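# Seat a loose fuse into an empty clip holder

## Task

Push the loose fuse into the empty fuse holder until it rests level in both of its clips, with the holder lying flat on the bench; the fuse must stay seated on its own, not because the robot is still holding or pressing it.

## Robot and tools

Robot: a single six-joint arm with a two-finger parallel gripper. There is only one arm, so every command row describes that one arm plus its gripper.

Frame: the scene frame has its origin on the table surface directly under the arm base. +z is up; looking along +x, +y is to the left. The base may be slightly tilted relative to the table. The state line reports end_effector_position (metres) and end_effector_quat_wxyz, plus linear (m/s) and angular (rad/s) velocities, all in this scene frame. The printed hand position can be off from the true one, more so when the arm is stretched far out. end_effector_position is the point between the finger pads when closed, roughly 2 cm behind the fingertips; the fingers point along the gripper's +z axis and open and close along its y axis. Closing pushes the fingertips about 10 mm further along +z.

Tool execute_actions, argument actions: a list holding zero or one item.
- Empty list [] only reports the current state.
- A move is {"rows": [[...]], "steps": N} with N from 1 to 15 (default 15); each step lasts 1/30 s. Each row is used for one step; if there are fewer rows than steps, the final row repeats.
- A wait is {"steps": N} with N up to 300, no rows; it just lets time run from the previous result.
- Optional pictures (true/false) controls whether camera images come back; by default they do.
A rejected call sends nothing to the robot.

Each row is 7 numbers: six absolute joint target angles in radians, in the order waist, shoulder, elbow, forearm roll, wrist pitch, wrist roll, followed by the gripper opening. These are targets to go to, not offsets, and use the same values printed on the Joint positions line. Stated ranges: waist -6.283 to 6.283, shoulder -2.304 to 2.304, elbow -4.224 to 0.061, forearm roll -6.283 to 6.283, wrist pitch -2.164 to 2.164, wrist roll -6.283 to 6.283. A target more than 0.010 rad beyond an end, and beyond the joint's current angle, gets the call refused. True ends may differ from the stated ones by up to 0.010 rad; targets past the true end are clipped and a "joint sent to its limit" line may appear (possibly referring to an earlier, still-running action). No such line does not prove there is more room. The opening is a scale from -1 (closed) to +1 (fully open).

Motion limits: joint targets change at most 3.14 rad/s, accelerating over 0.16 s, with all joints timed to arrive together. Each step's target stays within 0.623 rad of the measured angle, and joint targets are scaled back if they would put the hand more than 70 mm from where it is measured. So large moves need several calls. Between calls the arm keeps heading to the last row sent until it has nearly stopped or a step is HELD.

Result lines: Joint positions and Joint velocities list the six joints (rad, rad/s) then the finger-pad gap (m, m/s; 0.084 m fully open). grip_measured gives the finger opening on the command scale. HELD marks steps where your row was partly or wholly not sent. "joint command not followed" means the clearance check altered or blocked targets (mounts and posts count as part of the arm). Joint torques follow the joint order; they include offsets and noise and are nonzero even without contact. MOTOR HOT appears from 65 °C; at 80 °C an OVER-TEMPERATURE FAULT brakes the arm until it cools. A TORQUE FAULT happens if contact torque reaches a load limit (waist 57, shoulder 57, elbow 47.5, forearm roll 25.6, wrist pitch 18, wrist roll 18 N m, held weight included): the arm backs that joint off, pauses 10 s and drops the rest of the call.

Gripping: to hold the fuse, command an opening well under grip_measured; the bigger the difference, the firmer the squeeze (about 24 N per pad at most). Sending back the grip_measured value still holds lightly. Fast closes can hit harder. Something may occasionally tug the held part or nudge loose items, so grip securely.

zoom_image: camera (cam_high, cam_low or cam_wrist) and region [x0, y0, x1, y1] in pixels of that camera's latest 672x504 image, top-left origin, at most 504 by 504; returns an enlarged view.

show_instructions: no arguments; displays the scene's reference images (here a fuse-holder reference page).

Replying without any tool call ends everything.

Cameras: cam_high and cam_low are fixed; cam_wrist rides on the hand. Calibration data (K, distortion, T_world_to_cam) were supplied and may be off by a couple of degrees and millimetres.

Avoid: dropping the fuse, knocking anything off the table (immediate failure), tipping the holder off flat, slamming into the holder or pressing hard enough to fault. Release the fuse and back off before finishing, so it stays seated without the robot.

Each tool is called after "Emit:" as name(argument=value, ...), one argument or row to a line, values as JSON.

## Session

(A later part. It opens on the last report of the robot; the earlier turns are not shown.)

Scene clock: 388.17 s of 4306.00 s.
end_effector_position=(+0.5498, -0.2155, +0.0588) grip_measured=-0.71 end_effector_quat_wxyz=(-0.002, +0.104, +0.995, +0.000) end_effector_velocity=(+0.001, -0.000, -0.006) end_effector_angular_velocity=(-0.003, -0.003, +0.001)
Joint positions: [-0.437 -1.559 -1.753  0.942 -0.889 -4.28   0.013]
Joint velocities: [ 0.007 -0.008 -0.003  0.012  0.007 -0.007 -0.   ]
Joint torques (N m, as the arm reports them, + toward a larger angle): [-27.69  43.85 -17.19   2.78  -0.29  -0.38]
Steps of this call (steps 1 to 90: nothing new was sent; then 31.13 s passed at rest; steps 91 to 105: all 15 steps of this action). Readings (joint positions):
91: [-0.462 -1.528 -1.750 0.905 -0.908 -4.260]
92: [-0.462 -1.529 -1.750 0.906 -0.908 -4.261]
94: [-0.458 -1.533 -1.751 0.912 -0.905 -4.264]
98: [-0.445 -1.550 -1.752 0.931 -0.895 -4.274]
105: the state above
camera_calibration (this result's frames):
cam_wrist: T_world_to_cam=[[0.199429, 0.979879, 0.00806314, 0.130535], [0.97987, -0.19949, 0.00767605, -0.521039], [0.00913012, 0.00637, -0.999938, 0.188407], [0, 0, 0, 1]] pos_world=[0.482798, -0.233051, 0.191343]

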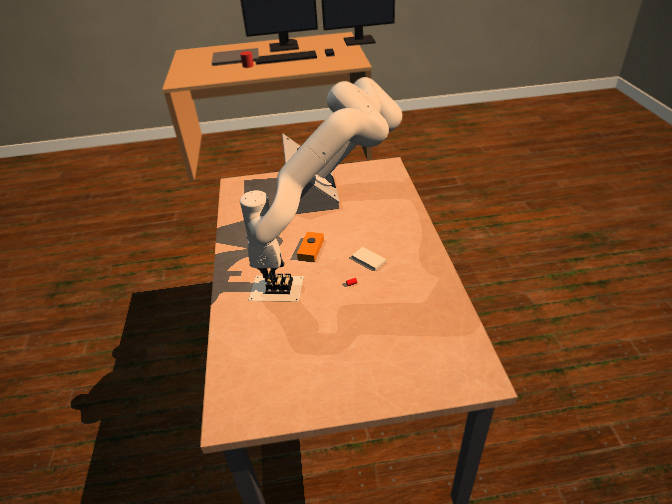

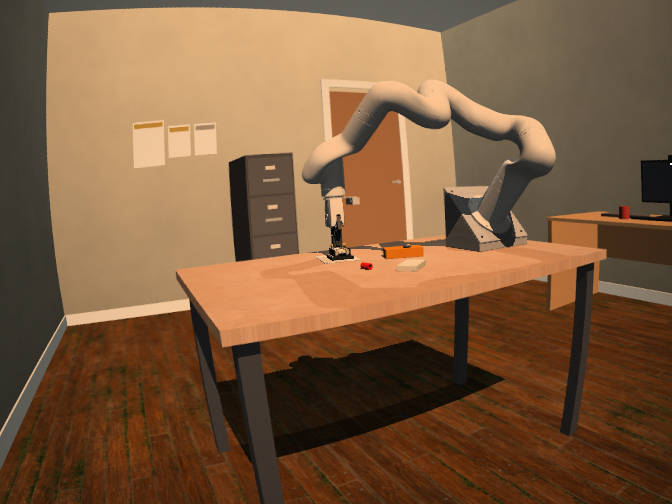

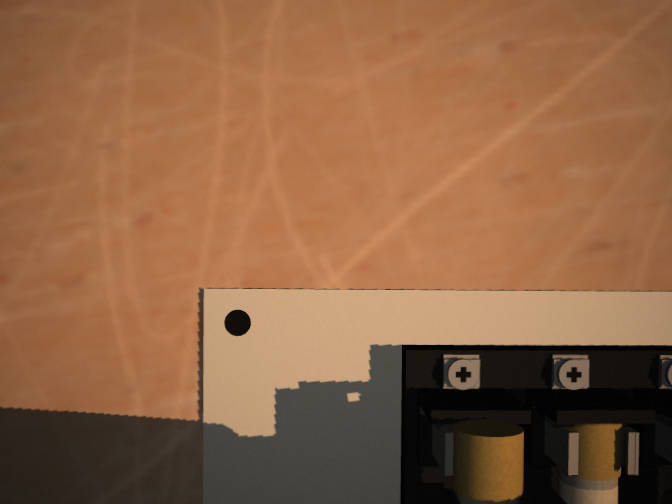

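Emit:
execute_actions(
  actions=[
    {"rows":[[-0.4352,-1.564,-1.7558,0.9466,-0.8867,-4.2825,-1],[-0.4332,-1.5665,-1.7564,0.9495,-0.8852,-4.284,-1]],"steps":15},
  ],
)

Emit:
zoom_image(
  camera="cam_wrist",
  region=[380,364,660,504],
)

Emit:
zoom_image(
  camera="cam_low",
  region=[300,215,380,275],
)

Scene clock: 409.10 s of 4306.00 s.
end_effector_position=(+0.5499, -0.2161, +0.0546) grip_measured=-0.71 end_effector_quat_wxyz=(-0.002, +0.104, +0.995, +0.000) end_effector_velocity=(-0.000, -0.000, -0.002) end_effector_angular_velocity=(-0.001, +0.000, -0.002)
Joint positions: [-0.434 -1.566 -1.757  0.949 -0.886 -4.284  0.013]
Joint velocities: [ 0.002 -0.002  0.     0.003  0.002 -0.     0.   ]
Joint torques (N m, as the arm reports them, + toward a larger angle): [-19.27  34.37 -13.96   3.85   0.93  -0.48]
Steps of this call (steps 1 to 15: the robot went on to your last target; steps 16 to 90: nothing new was sent; then 17.43 s passed at rest; steps 91 to 105: all 15 steps of this action). Readings (joint positions):
91: [-0.437 -1.560 -1.754 0.944 -0.888 -4.281]
92: [-0.436 -1.561 -1.754 0.944 -0.888 -4.281]
94: [-0.435 -1.563 -1.755 0.946 -0.887 -4.282]
98: [-0.434 -1.565 -1.756 0.948 -0.887 -4.284]
105: the state above
camera_calibration (this result's frames):
cam_wrist: T_world_to_cam=[[0.199555, 0.979851, 0.00840197, 0.130985], [0.979835, -0.199625, 0.00857231, -0.521257], [0.0100768, 0.00652189, -0.999928, 0.183683], [0, 0, 0, 1]] pos_world=[0.482757, -0.2336, 0.187037]

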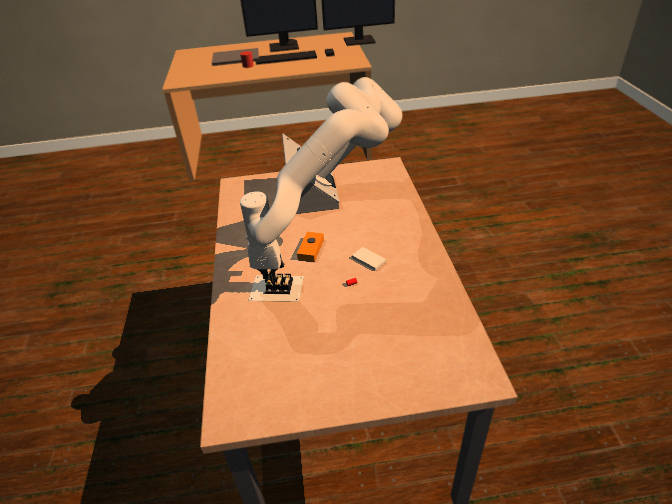

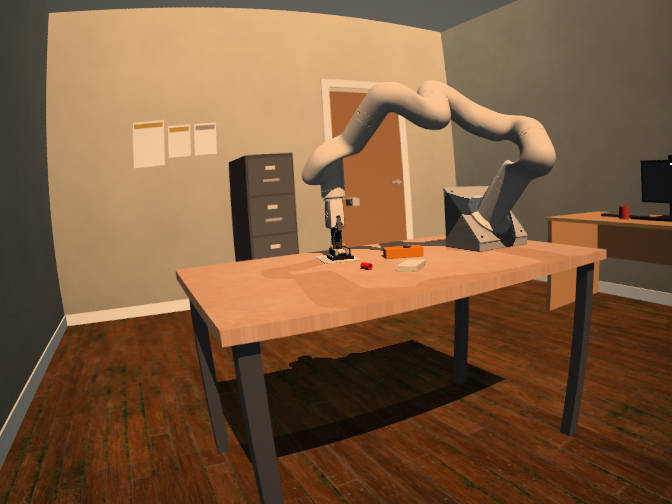

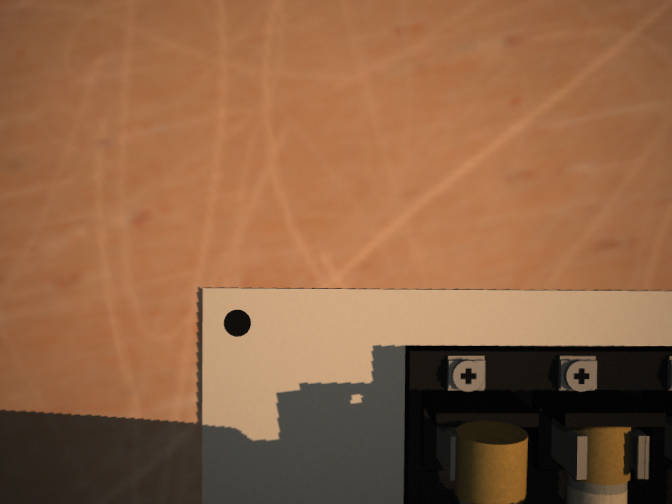

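Region (380, 364, 660, 504) of cam_wrist's 672x504 image, scaled by 1.800, with more detail than that image has.

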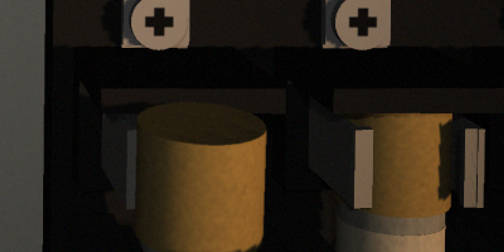

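Region (300, 215, 380, 275) of cam_low's 672x504 image, scaled by 6.300, with more detail than that image has; it fills the top 378 rows of this view, and the rest is white.

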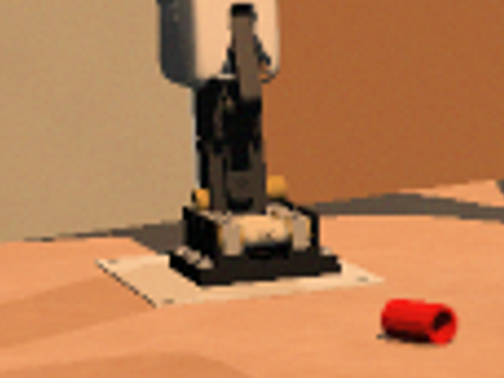

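Emit:
execute_actions(
  actions=[
    {"rows":[[-0.4391,-1.5591,-1.7546,0.9409,-0.8897,-4.2794,-1],[-0.4391,-1.5591,-1.7546,0.9409,-0.8897,-4.2794,-1],[-0.4391,-1.5591,-1.7546,0.9409,-0.8897,-4.2794,-1],[-0.4391,-1.5591,-1.7546,0.9409,-0.8897,-4.2794,-1],[-0.4391,-1.5591,-1.7546,0.9409,-0.8897,-4.2794,-1],[-0.4391,-1.5591,-1.7546,0.9409,-0.8897,-4.2794,-1],[-0.4373,-1.5623,-1.7629,0.9393,-0.8925,-4.2784,-1]],"steps":15},
  ],
)

Emit:
zoom_image(
  camera="cam_wrist",
  region=[380,364,660,504],
)

Scene clock: 450.60 s of 4306.00 s.
end_effector_position=(+0.5514, -0.2163, +0.0590) grip_measured=-0.71 end_effector_quat_wxyz=(-0.002, +0.103, +0.995, +0.000) end_effector_velocity=(+0.005, +0.001, +0.004) end_effector_angular_velocity=(+0.003, -0.004, +0.008)
Joint positions: [-0.437 -1.563 -1.762  0.94  -0.892 -4.279  0.013]
Joint velocities: [-0.     0.001 -0.011 -0.003 -0.009  0.002 -0.   ]
Joint torques (N m, as the arm reports them, + toward a larger angle): [-28.06  43.7  -17.2    2.55  -0.07  -0.47]
Steps of this call (steps 1 to 15: the robot went on to your last target; steps 16 to 90: nothing new was sent; then 38.00 s passed at rest; steps 91 to 105: all 15 steps of this action). Readings (joint positions):
91: [-0.433 -1.566 -1.756 0.949 -0.885 -4.284]
92: [-0.434 -1.566 -1.756 0.948 -0.885 -4.283]
94: [-0.435 -1.564 -1.754 0.946 -0.886 -4.282]
98: [-0.437 -1.563 -1.754 0.942 -0.887 -4.280]
105: the state above
camera_calibration (this result's frames):
cam_wrist: T_world_to_cam=[[0.196409, 0.980489, 0.00803217, 0.132742], [0.980481, -0.196469, 0.00752839, -0.522453], [0.00895958, 0.00639675, -0.999939, 0.188722], [0, 0, 0, 1]] pos_world=[0.484493, -0.234005, 0.191578]

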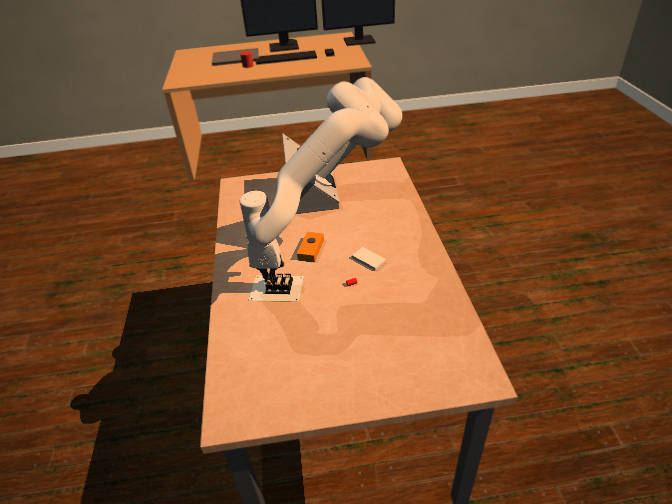

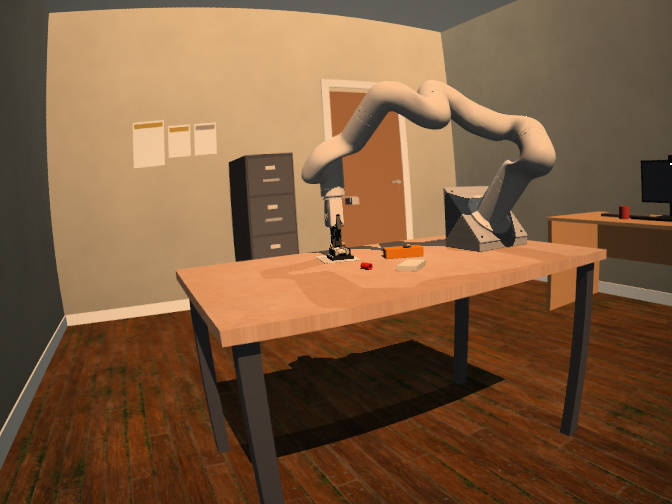

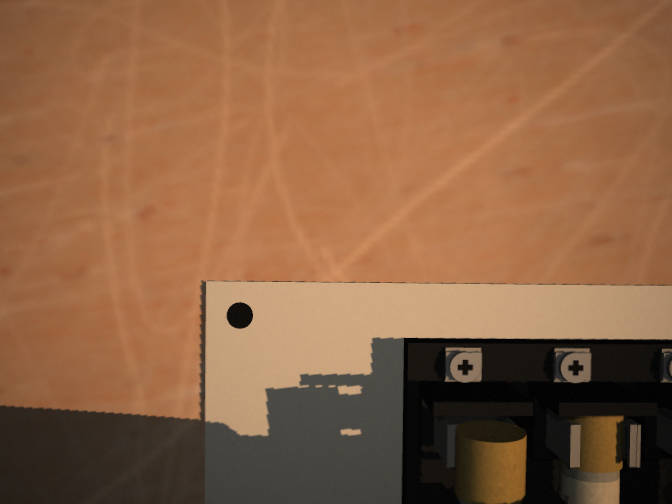

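Region (380, 364, 660, 504) of cam_wrist's 672x504 image, scaled by 1.800, with more detail than that image has.

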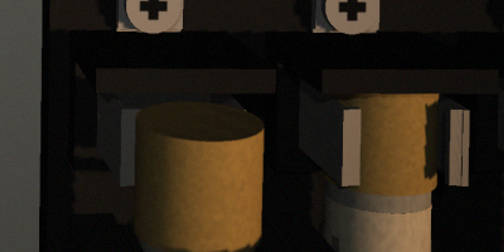

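Emit:
execute_actions(
  actions=[
    {"rows":[[-0.4367,-1.5634,-1.7658,0.9387,-0.8935,-4.278,-1],[-0.4367,-1.5634,-1.7658,0.9387,-0.8935,-4.278,-1],[-0.4367,-1.5634,-1.7658,0.9387,-0.8935,-4.278,-1],[-0.4367,-1.5634,-1.7658,0.9387,-0.8935,-4.278,-1],[-0.4367,-1.5634,-1.7658,0.9387,-0.8935,-4.278,-1],[-0.4347,-1.5659,-1.7664,0.9416,-0.892,-4.2795,-1],[-0.4347,-1.5659,-1.7664,0.9416,-0.892,-4.2795,-1],[-0.4347,-1.5659,-1.7664,0.9416,-0.892,-4.2795,-1],[-0.4328,-1.5683,-1.767,0.9444,-0.8905,-4.2811,-1]],"steps":15},
  ],
)

Emit:
zoom_image(
  camera="cam_wrist",
  region=[380,364,660,504],
)

Scene clock: 459.97 s of 4306.00 s.
end_effector_position=(+0.5528, -0.2161, +0.0568) grip_measured=-0.71 end_effector_quat_wxyz=(-0.002, +0.101, +0.995, +0.000) end_effector_velocity=(-0.000, -0.000, -0.002) end_effector_angular_velocity=(+0.002, -0.001, +0.000)
Joint positions: [-0.434 -1.567 -1.767  0.943 -0.892 -4.281  0.013]
Joint velocities: [ 0.001 -0.003 -0.001  0.004 -0.001 -0.004  0.   ]
Joint torques (N m, as the arm reports them, + toward a larger angle): [-21.49  38.22 -17.19   4.33   0.63  -0.53]
Steps of this call (steps 1 to 15: the robot went on to your last target; steps 16 to 90: nothing new was sent; then 5.87 s passed at rest; steps 91 to 105: all 15 steps of this action). Readings (joint positions):
91: [-0.437 -1.562 -1.763 0.939 -0.893 -4.278]
92: [-0.437 -1.562 -1.763 0.939 -0.893 -4.278]
94: [-0.437 -1.563 -1.764 0.939 -0.893 -4.278]
98: [-0.436 -1.564 -1.766 0.940 -0.893 -4.279]
105: the state above
camera_calibration (this result's frames):
cam_wrist: T_world_to_cam=[[0.193937, 0.980974, 0.00889118, 0.133729], [0.980964, -0.194011, 0.00832631, -0.523541], [0.00989288, 0.00710715, -0.999926, 0.186092], [0, 0, 0, 1]] pos_world=[0.485799, -0.23408, 0.189248]

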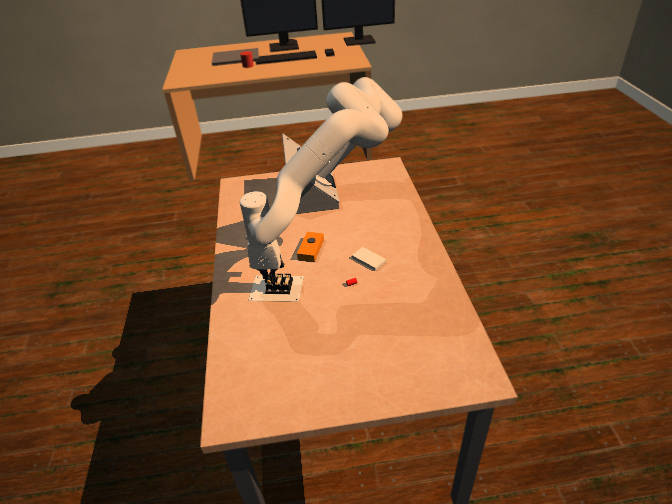

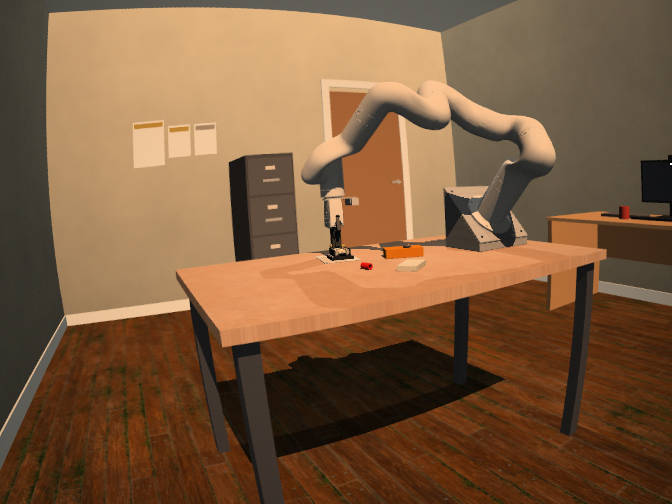

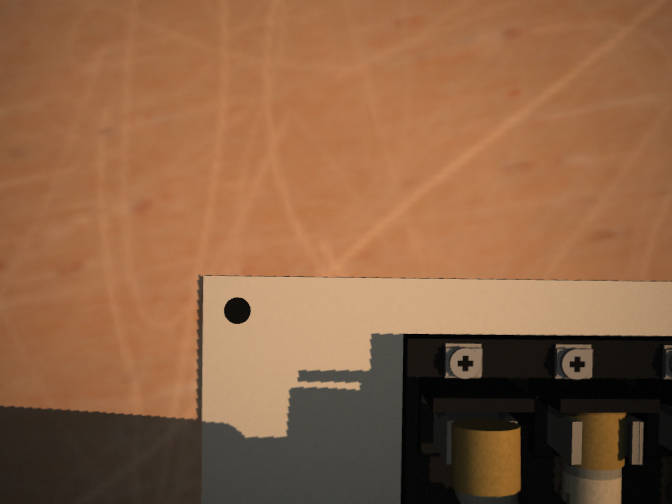

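Region (380, 364, 660, 504) of cam_wrist's 672x504 image, scaled by 1.800, with more detail than that image has.

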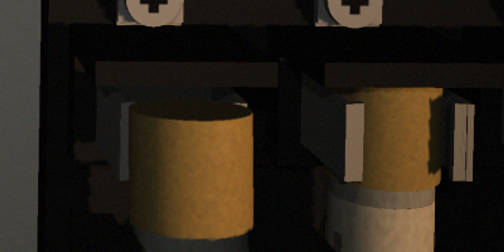

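Emit:
execute_actions(
  actions=[
    {"rows":[[-0.4377,-1.5621,-1.7655,0.9372,-0.8943,-4.2772,-1],[-0.4377,-1.5621,-1.7655,0.9372,-0.8943,-4.2772,-1],[-0.4377,-1.5621,-1.7655,0.9372,-0.8943,-4.2772,-1],[-0.4377,-1.5621,-1.7655,0.9372,-0.8943,-4.2772,-1],[-0.4377,-1.5621,-1.7655,0.9372,-0.8943,-4.2772,-1],[-0.4387,-1.5603,-1.7608,0.9381,-0.8927,-4.2778,-1],[-0.4387,-1.5603,-1.7608,0.9381,-0.8927,-4.2778,-1],[-0.4387,-1.5603,-1.7608,0.9381,-0.8927,-4.2778,-1],[-0.4387,-1.5603,-1.7608,0.9381,-0.8927,-4.2778,-1],[-0.4387,-1.5603,-1.7608,0.9381,-0.8927,-4.2778,-1],[-0.4362,-1.5634,-1.7615,0.9417,-0.8908,-4.2797,-1],[-0.4362,-1.5634,-1.7615,0.9417,-0.8908,-4.2797,-1],[-0.4338,-1.5665,-1.7623,0.9453,-0.8889,-4.2817,-1]],"steps":15},
  ],
)

Emit:
execute_actions(
  actions=[
    {"steps":20},
  ],
)

Emit:
zoom_image(
  camera="cam_wrist",
  region=[380,364,660,504],
)

Scene clock: 473.67 s of 4306.00 s.
end_effector_position=(+0.5513, -0.2163, +0.0579) grip_measured=-0.71 end_effector_quat_wxyz=(-0.002, +0.103, +0.995, -0.000) end_effector_velocity=(-0.003, +0.002, -0.022) end_effector_angular_velocity=(+0.007, +0.004, -0.002)
Joint positions: [-0.436 -1.564 -1.762  0.942 -0.89  -4.28   0.013]
Joint velocities: [ 0.022 -0.026 -0.002  0.031  0.01  -0.017 -0.   ]
Joint torques (N m, as the arm reports them, + toward a larger angle): [-26.27  45.81 -17.31   2.61  -0.23  -0.6 ]
Steps of this call (steps 1 to 15: the robot went on to your last target; steps 16 to 90: nothing new was sent; then 10.20 s passed at rest; steps 91 to 105: all 15 steps of this action). Readings (joint positions):
91: [-0.433 -1.568 -1.767 0.944 -0.891 -4.281]
92: [-0.433 -1.568 -1.767 0.944 -0.891 -4.280]
94: [-0.434 -1.567 -1.766 0.942 -0.890 -4.279]
98: [-0.436 -1.564 -1.763 0.939 -0.890 -4.278]
105: the state above
camera_calibration (this result's frames):
cam_wrist: T_world_to_cam=[[0.196557, 0.980462, 0.00774688, 0.132725], [0.980449, -0.196617, 0.0078616, -0.522436], [0.00923116, 0.00605016, -0.999939, 0.187374], [0, 0, 0, 1]] pos_world=[0.484404, -0.233985, 0.190442]

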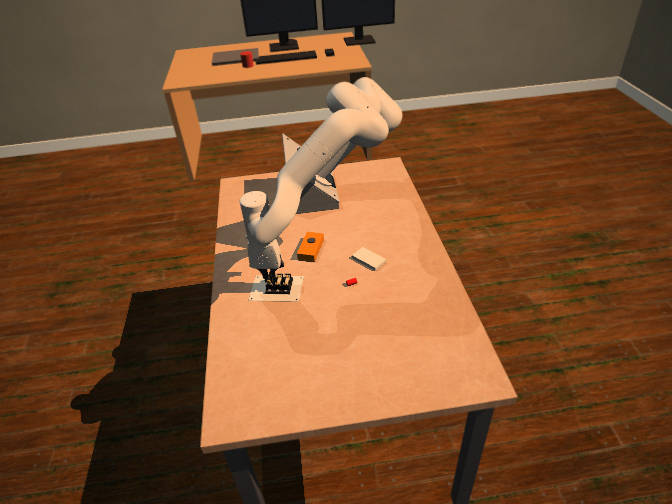

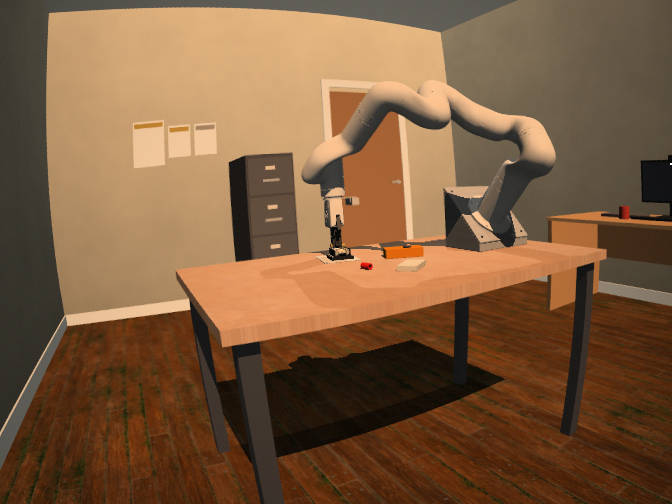

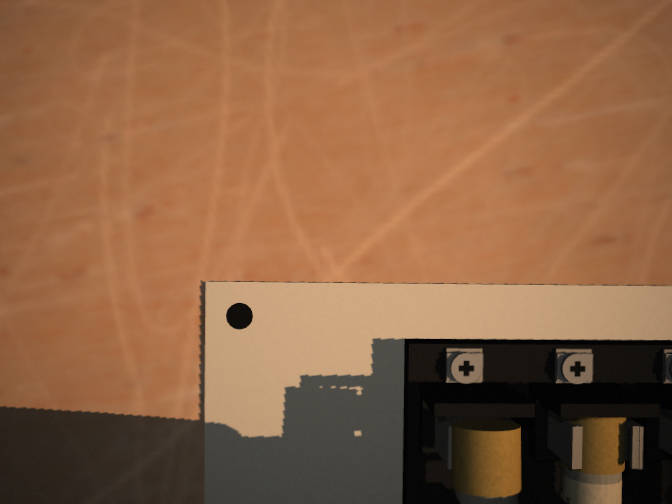

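Scene clock: 474.33 s of 4306.00 s.
end_effector_position=(+0.5513, -0.2162, +0.0557) grip_measured=-0.71 end_effector_quat_wxyz=(-0.002, +0.103, +0.995, +0.000) end_effector_velocity=(+0.000, -0.000, +0.000) end_effector_angular_velocity=(-0.001, -0.000, +0.000)
Joint positions: [-0.434 -1.566 -1.762  0.945 -0.889 -4.282  0.013]
Joint velocities: [ 0.     0.    -0.001 -0.     0.001  0.     0.   ]
Joint torques (N m, as the arm reports them, + toward a larger angle): [-29.01  43.21 -17.2    2.66   0.05  -0.38]
Steps of this call (steps 1 to 15: the robot went on to your last target; steps 16 to 20: nothing new was sent). Readings (joint positions):
1: [-0.435 -1.565 -1.762 0.942 -0.890 -4.280]
2: [-0.435 -1.565 -1.762 0.943 -0.890 -4.281]
4: [-0.434 -1.566 -1.762 0.944 -0.889 -4.281]
8: [-0.434 -1.566 -1.762 0.945 -0.889 -4.282]
20: the state above
The arm was judged still, so your last target was given up. Only a new action makes it travel on or press farther. Fingers that are still opening or closing keep moving.
camera_calibration (this result's frames):
cam_wrist: T_world_to_cam=[[0.196529, 0.980464, 0.00812891, 0.132593], [0.980452, -0.196593, 0.00805103, -0.522408], [0.00949184, 0.00638775, -0.999935, 0.185091], [0, 0, 0, 1]] pos_world=[0.484381, -0.233887, 0.188207]

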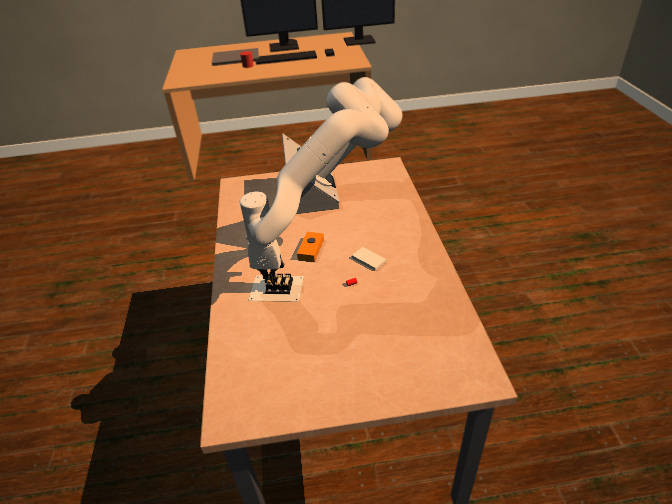

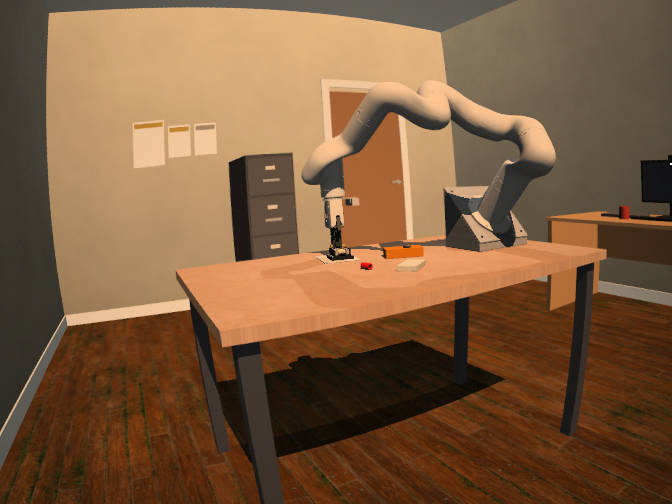

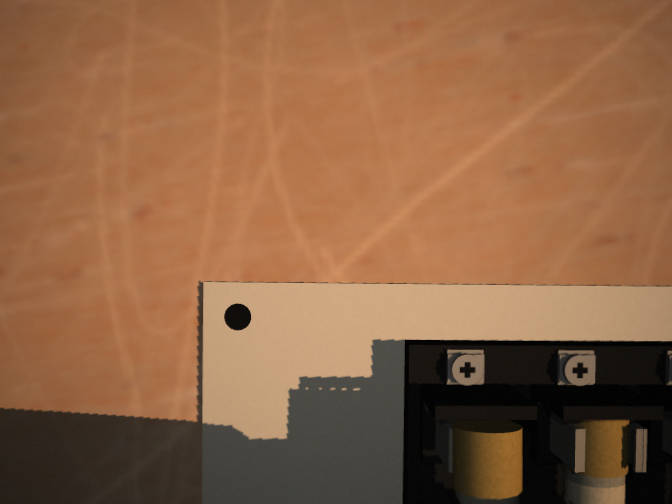

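Region (380, 364, 660, 504) of cam_wrist's 672x504 image, scaled by 1.800, with more detail than that image has.

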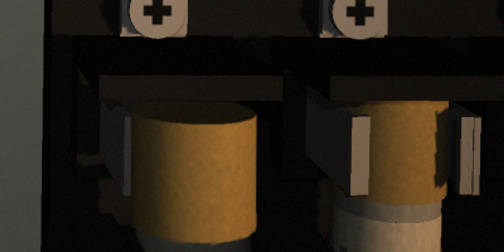

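Emit:
execute_actions(
  actions=[
    {"rows":[[-0.4326,-1.568,-1.7627,0.9471,-0.888,-4.2827,-1],[-0.4326,-1.568,-1.7627,0.9471,-0.888,-4.2827,-1],[-0.4326,-1.568,-1.7627,0.9471,-0.888,-4.2827,-1],[-0.4326,-1.568,-1.7627,0.9471,-0.888,-4.2827,-1],[-0.4313,-1.5696,-1.7631,0.9489,-0.887,-4.2836,-1]],"steps":15},
  ],
)

Emit:
zoom_image(
  camera="cam_wrist",
  region=[380,364,660,504],
)

Scene clock: 481.33 s of 4306.00 s.
end_effector_position=(+0.5517, -0.2163, +0.0541) grip_measured=-0.70 end_effector_quat_wxyz=(-0.002, +0.102, +0.995, -0.000) end_effector_velocity=(+0.001, -0.000, -0.001) end_effector_angular_velocity=(-0.002, -0.001, +0.001)
Joint positions: [-0.432 -1.569 -1.764  0.949 -0.887 -4.284  0.013]
Joint velocities: [ 0.002 -0.001 -0.001  0.003  0.003 -0.001  0.   ]
Joint torques (N m, as the arm reports them, + toward a larger angle): [-13.81  31.53 -13.34   3.99   0.74  -0.52]
Steps of this call (steps 1 to 90: nothing new was sent; then 3.50 s passed at rest; steps 91 to 105: all 15 steps of this action). Readings (joint positions):
91: [-0.434 -1.567 -1.762 0.945 -0.889 -4.282]
92: [-0.434 -1.567 -1.762 0.946 -0.889 -4.282]
94: [-0.433 -1.567 -1.763 0.946 -0.889 -4.282]
98: [-0.433 -1.568 -1.763 0.947 -0.888 -4.283]
105: the state above
camera_calibration (this result's frames):
cam_wrist: T_world_to_cam=[[0.196152, 0.980542, 0.00780001, 0.132926], [0.980517, -0.19622, 0.0091372, -0.522802], [0.0104899, 0.00585576, -0.999928, 0.182875], [0, 0, 0, 1]] pos_world=[0.484625, -0.233994, 0.186602]

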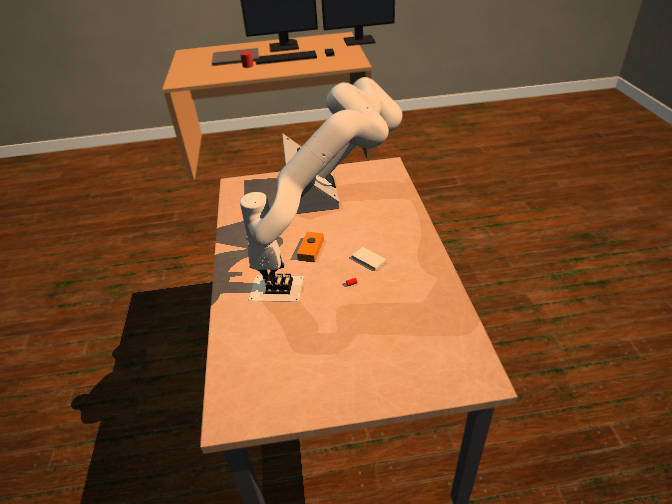

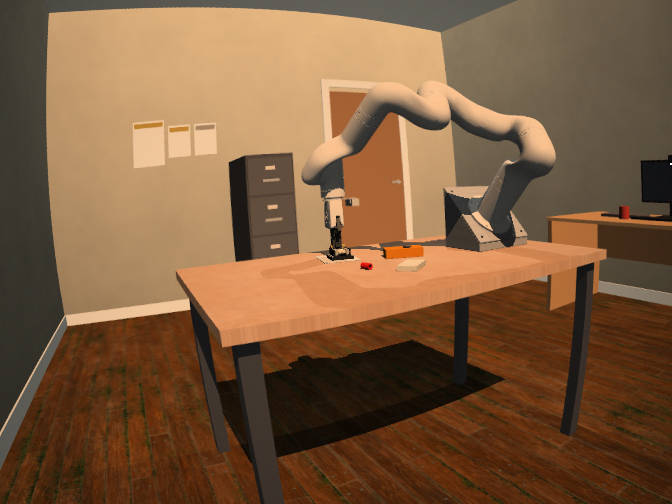

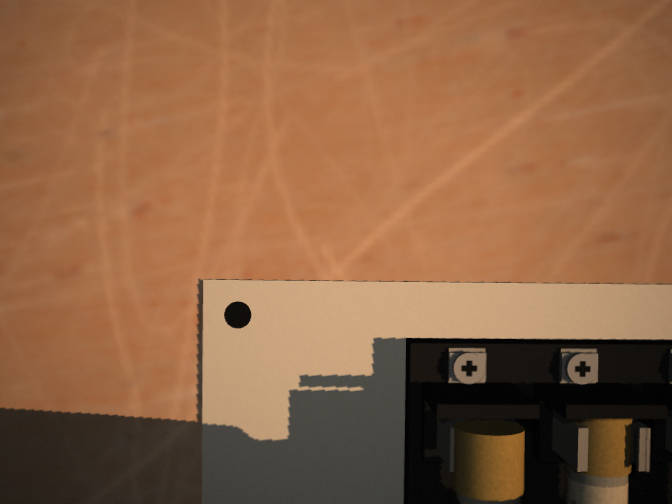

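Region (380, 364, 660, 504) of cam_wrist's 672x504 image, scaled by 1.800, with more detail than that image has.

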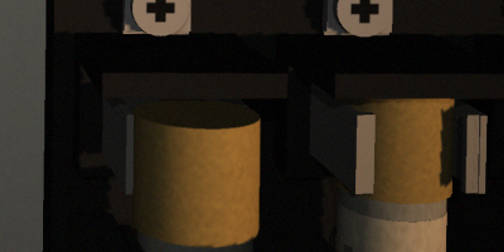

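Emit:
execute_actions(
  actions=[
    {"rows":[[-0.4333,-1.5672,-1.7625,0.9461,-0.8885,-4.2821,-1],[-0.4333,-1.5672,-1.7625,0.9461,-0.8885,-4.2821,-1],[-0.4333,-1.5672,-1.7625,0.9461,-0.8885,-4.2821,-1],[-0.4333,-1.5672,-1.7625,0.9461,-0.8885,-4.2821,-0.5]],"steps":15},
  ],
  pictures=false,
)

Emit:
execute_actions(
  actions=[
    {"rows":[[-0.440,-1.5586,-1.7605,0.936,-0.894,-4.277,-0.5],[-0.447,-1.550,-1.7585,0.926,-0.899,-4.271,-0.5],[-0.454,-1.541,-1.7565,0.916,-0.904,-4.266,-0.5],[-0.4609,-1.5326,-1.7543,0.9059,-0.9095,-4.2605,-0.5],[-0.4609,-1.5326,-1.7543,0.9059,-0.9095,-4.2605,-0.5],[-0.4609,-1.5326,-1.7543,0.9059,-0.9095,-4.2605,-0.5],[-0.4609,-1.5326,-1.7543,0.9059,-0.9095,-4.2605,-0.5],[-0.4609,-1.5326,-1.7543,0.9059,-0.9095,-4.2605,-0.5],[-0.4609,-1.5326,-1.7543,0.9059,-0.9095,-4.2605,-1]],"steps":15},
  ],
)

Emit:
zoom_image(
  camera="cam_wrist",
  region=[380,364,660,504],
)

Emit:
zoom_image(
  camera="cam_low",
  region=[300,215,380,275],
)

Scene clock: 496.90 s of 4306.00 s.
end_effector_position=(+0.5507, -0.2160, +0.0542) grip_measured=-0.52 end_effector_quat_wxyz=(-0.003, +0.103, +0.995, +0.000) end_effector_velocity=(+0.005, -0.002, +0.007) end_effector_angular_velocity=(-0.004, -0.011, +0.003)
Joint positions: [-0.433 -1.568 -1.762  0.946 -0.888 -4.282  0.021]
Joint velocities: [-0.006  0.005 -0.006 -0.    -0.001 -0.     0.001]
Joint torques (N m, as the arm reports them, + toward a larger angle): [-27.01  42.71 -17.06   3.17  -0.22  -0.53]
Steps of this call (steps 1 to 15: the robot went on to your last target; steps 16 to 90: nothing new was sent; then 12.07 s passed at rest; steps 91 to 105: all 15 steps of this action). Readings (joint positions):
91: [-0.431 -1.569 -1.763 0.949 -0.887 -4.284]
92: [-0.432 -1.569 -1.763 0.949 -0.887 -4.283]
94: [-0.432 -1.569 -1.763 0.948 -0.887 -4.283]
98: [-0.431 -1.570 -1.760 0.947 -0.888 -4.282]
105: the state above

Scene clock: 497.40 s of 4306.00 s.
end_effector_position=(+0.5521, -0.2162, +0.0823) grip_measured=-1.00 end_effector_quat_wxyz=(-0.002, +0.102, +0.995, +0.001) end_effector_velocity=(-0.000, +0.000, +0.006) end_effector_angular_velocity=(+0.002, +0.001, +0.001)
Joint positions: [-0.46  -1.534 -1.754  0.907 -0.909 -4.261  0.   ]
Joint velocities: [-0.006  0.007  0.002 -0.01  -0.006  0.005  0.   ]
Joint torques (N m, as the arm reports them, + toward a larger angle): [-28.95  43.98 -18.49   3.25  -0.12  -0.56]
Steps of this call (steps 1 to 15: all 15 steps of this action). Readings (joint positions):
1: [-0.433 -1.568 -1.762 0.946 -0.889 -4.282]
2: [-0.434 -1.567 -1.761 0.945 -0.889 -4.281]
4: [-0.439 -1.560 -1.760 0.937 -0.893 -4.277]
8: [-0.454 -1.541 -1.757 0.916 -0.904 -4.266]
15: the state above
camera_calibration (this result's frames):
cam_wrist: T_world_to_cam=[[0.196309, 0.980501, 0.0089933, 0.132265], [0.980494, -0.196382, 0.00815567, -0.523317], [0.00976276, 0.00721685, -0.999926, 0.211728], [0, 0, 0, 1]] pos_world=[0.485077, -0.233984, 0.214791]

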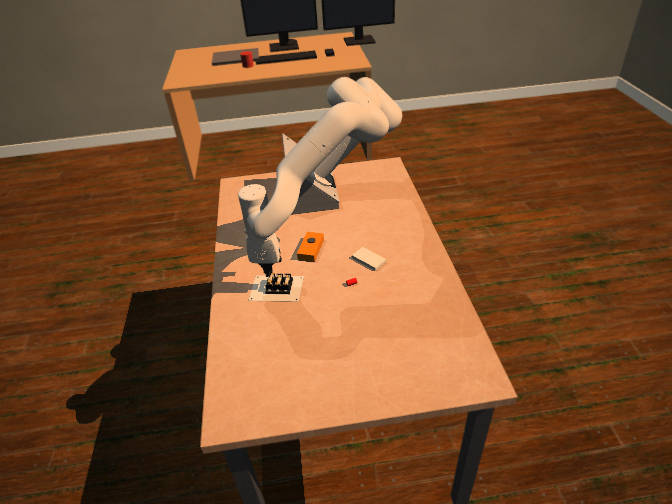

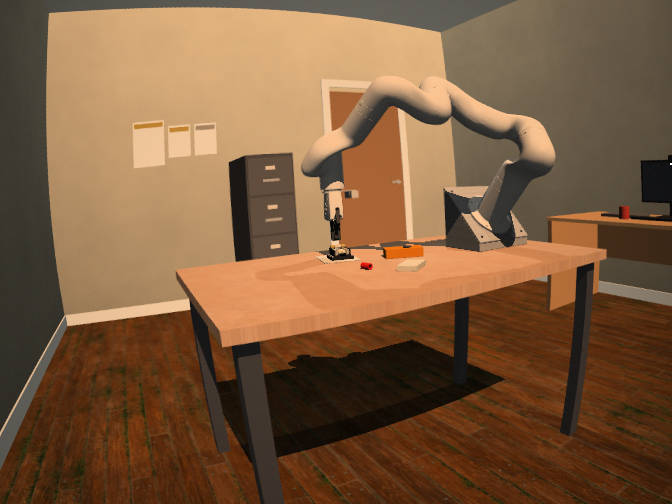

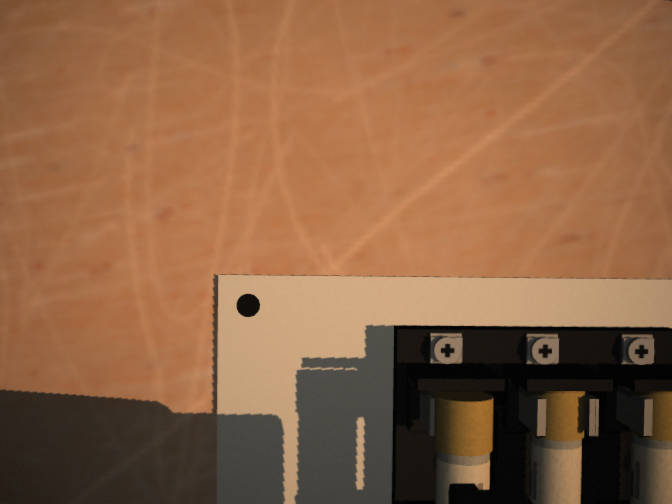

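Region (380, 364, 660, 504) of cam_wrist's 672x504 image, scaled by 1.800, with more detail than that image has.

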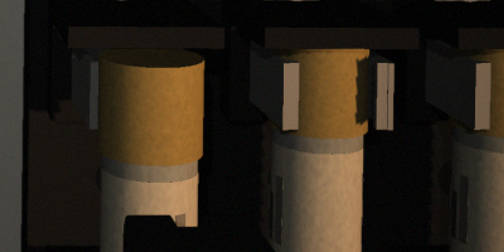

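Region (300, 215, 380, 275) of cam_low's 672x504 image, scaled by 6.300, with more detail than that image has; it fills the top 378 rows of this view, and the rest is white.

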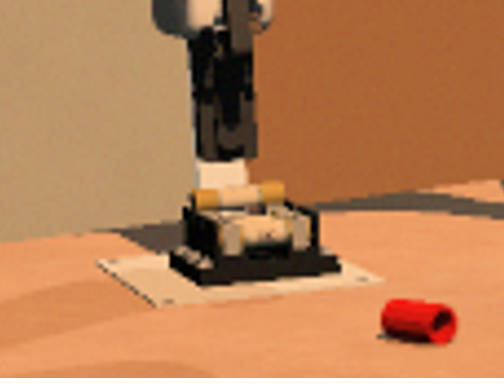

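Emit:
execute_actions(
  actions=[
    {"rows":[[-0.454,-1.541,-1.7563,0.916,-0.904,-4.266,-1],[-0.4471,-1.5499,-1.7584,0.926,-0.899,-4.2713,-1],[-0.4471,-1.5499,-1.7584,0.926,-0.899,-4.2713,-1],[-0.4471,-1.5499,-1.7584,0.926,-0.899,-4.2713,-1],[-0.4422,-1.556,-1.7599,0.9332,-0.8953,-4.2751,-1],[-0.4422,-1.556,-1.7599,0.9332,-0.8953,-4.2751,-1],[-0.4402,-1.5585,-1.7605,0.936,-0.8938,-4.2766,-1],[-0.4382,-1.561,-1.7611,0.9389,-0.8923,-4.2782,-1],[-0.4362,-1.5635,-1.7616,0.9417,-0.8908,-4.2797,-1],[-0.4343,-1.5659,-1.7622,0.9446,-0.8893,-4.2813,-1],[-0.4323,-1.5684,-1.7628,0.9475,-0.8878,-4.2828,-1],[-0.4304,-1.5709,-1.7634,0.9504,-0.8863,-4.2844,-1]],"steps":15},
  ],
)

Scene clock: 510.97 s of 4306.00 s.
end_effector_position=(+0.5535, -0.2163, +0.0583) grip_measured=-1.00 end_effector_quat_wxyz=(-0.000, +0.102, +0.995, -0.000) end_effector_velocity=(-0.012, -0.000, -0.073) end_effector_angular_velocity=(-0.017, +0.028, -0.015)
Joint positions: [-0.435 -1.564 -1.765  0.945 -0.89  -4.281  0.   ]
Joint velocities: [ 0.074 -0.08  -0.005  0.075  0.066 -0.027  0.   ]
Joint torques (N m, as the arm reports them, + toward a larger angle): [-20.67  32.61  -5.81   0.92  -0.1   -0.48]
Steps of this call (steps 1 to 15: the robot went on to your last target; steps 16 to 90: nothing new was sent; then 10.07 s passed at rest; steps 91 to 105: all 15 steps of this action). Readings (joint positions):
91: [-0.461 -1.533 -1.754 0.906 -0.909 -4.261]
92: [-0.460 -1.534 -1.755 0.908 -0.909 -4.261]
94: [-0.456 -1.539 -1.756 0.914 -0.905 -4.265]
98: [-0.447 -1.551 -1.758 0.927 -0.899 -4.272]
105: the state above
camera_calibration (this result's frames):
cam_wrist: T_world_to_cam=[[0.194694, 0.980837, 0.00735243, 0.133439], [0.980774, -0.194772, 0.0120872, -0.52458], [0.0132876, 0.00485777, -0.9999, 0.185288], [0, 0, 0, 1]] pos_world=[0.486053, -0.233955, 0.190629]

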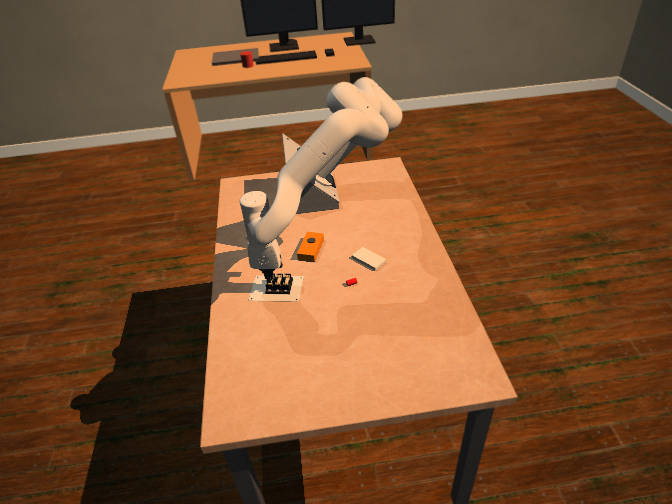

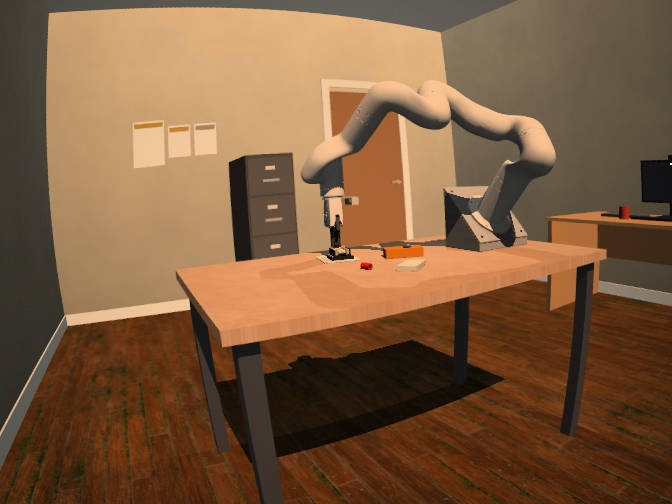

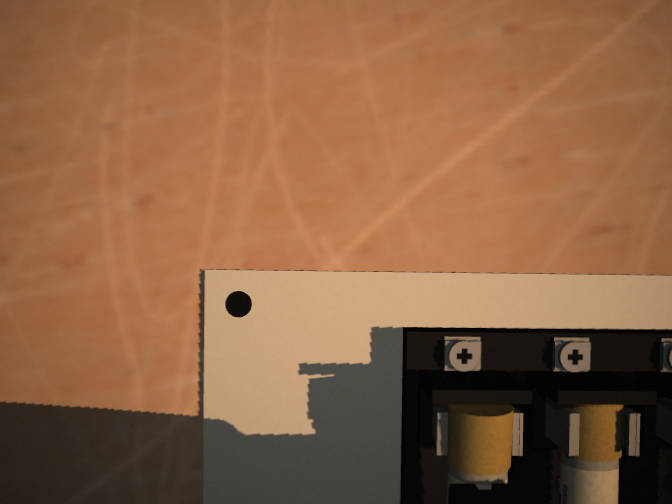

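Emit:
execute_actions(
  actions=[
    {"rows":[[-0.4304,-1.5709,-1.7634,0.9504,-0.8863,-4.2844,-1]],"steps":12},
  ],
)

Emit:
zoom_image(
  camera="cam_low",
  region=[300,215,380,275],
)

Scene clock: 525.00 s of 4306.00 s.
end_effector_position=(+0.5514, -0.2161, +0.0526) grip_measured=-1.00 end_effector_quat_wxyz=(-0.002, +0.102, +0.995, -0.000) end_effector_velocity=(-0.000, +0.000, -0.000) end_effector_angular_velocity=(-0.000, +0.001, -0.000)
Joint positions: [-0.43  -1.57  -1.763  0.95  -0.886 -4.284  0.   ]
Joint velocities: [ 0.    -0.     0.    -0.     0.     0.001  0.   ]
Joint torques (N m, as the arm reports them, + toward a larger angle): [-14.31  22.59  -4.95   2.18   0.53  -0.54]
Steps of this call (steps 1 to 15: the robot went on to your last target; steps 16 to 90: nothing new was sent; then 10.63 s passed at rest; steps 91 to 102: all 12 steps of this action). Readings (joint positions):
91: [-0.430 -1.570 -1.763 0.950 -0.886 -4.284]
92: [-0.430 -1.570 -1.763 0.950 -0.886 -4.284]
94: [-0.430 -1.570 -1.763 0.950 -0.886 -4.284]
98: [-0.430 -1.570 -1.763 0.950 -0.886 -4.284]
102: the state above
camera_calibration (this result's frames):
cam_wrist: T_world_to_cam=[[0.19633, 0.980507, 0.00773458, 0.132671], [0.980489, -0.196393, 0.00847712, -0.522467], [0.0098309, 0.00591935, -0.999934, 0.181661], [0, 0, 0, 1]] pos_world=[0.484439, -0.233769, 0.185052]

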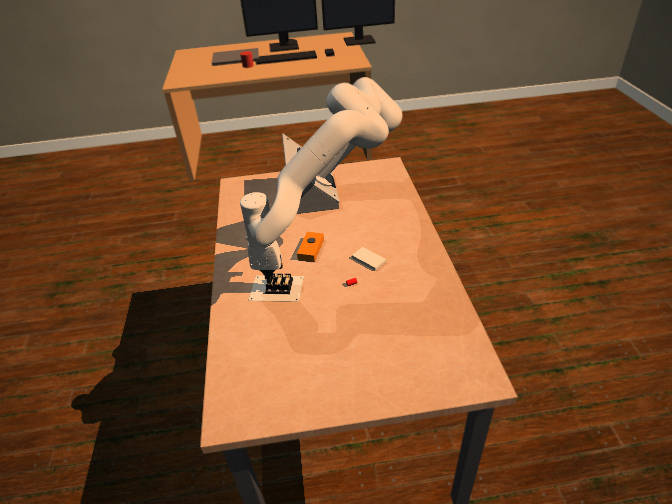

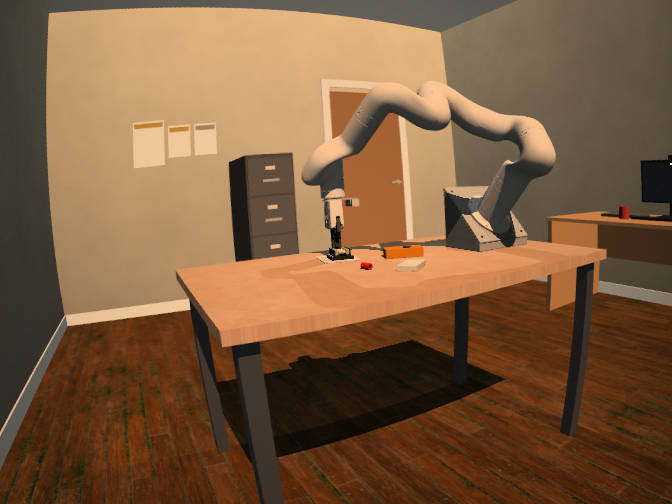

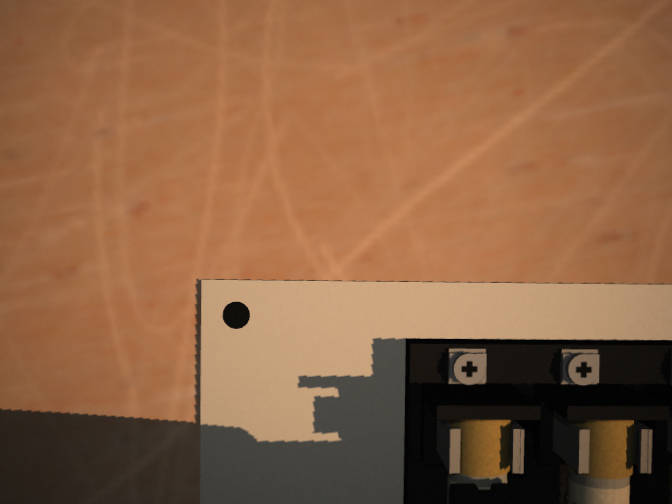

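Region (300, 215, 380, 275) of cam_low's 672x504 image, scaled by 6.300, with more detail than that image has; it fills the top 378 rows of this view, and the rest is white.

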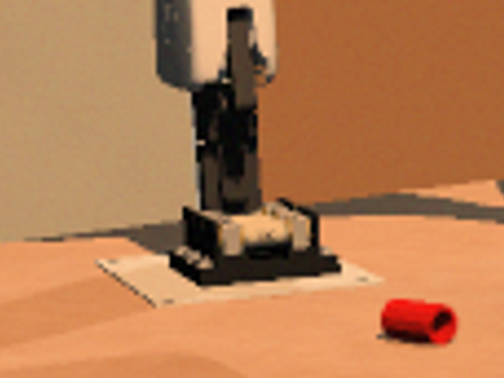

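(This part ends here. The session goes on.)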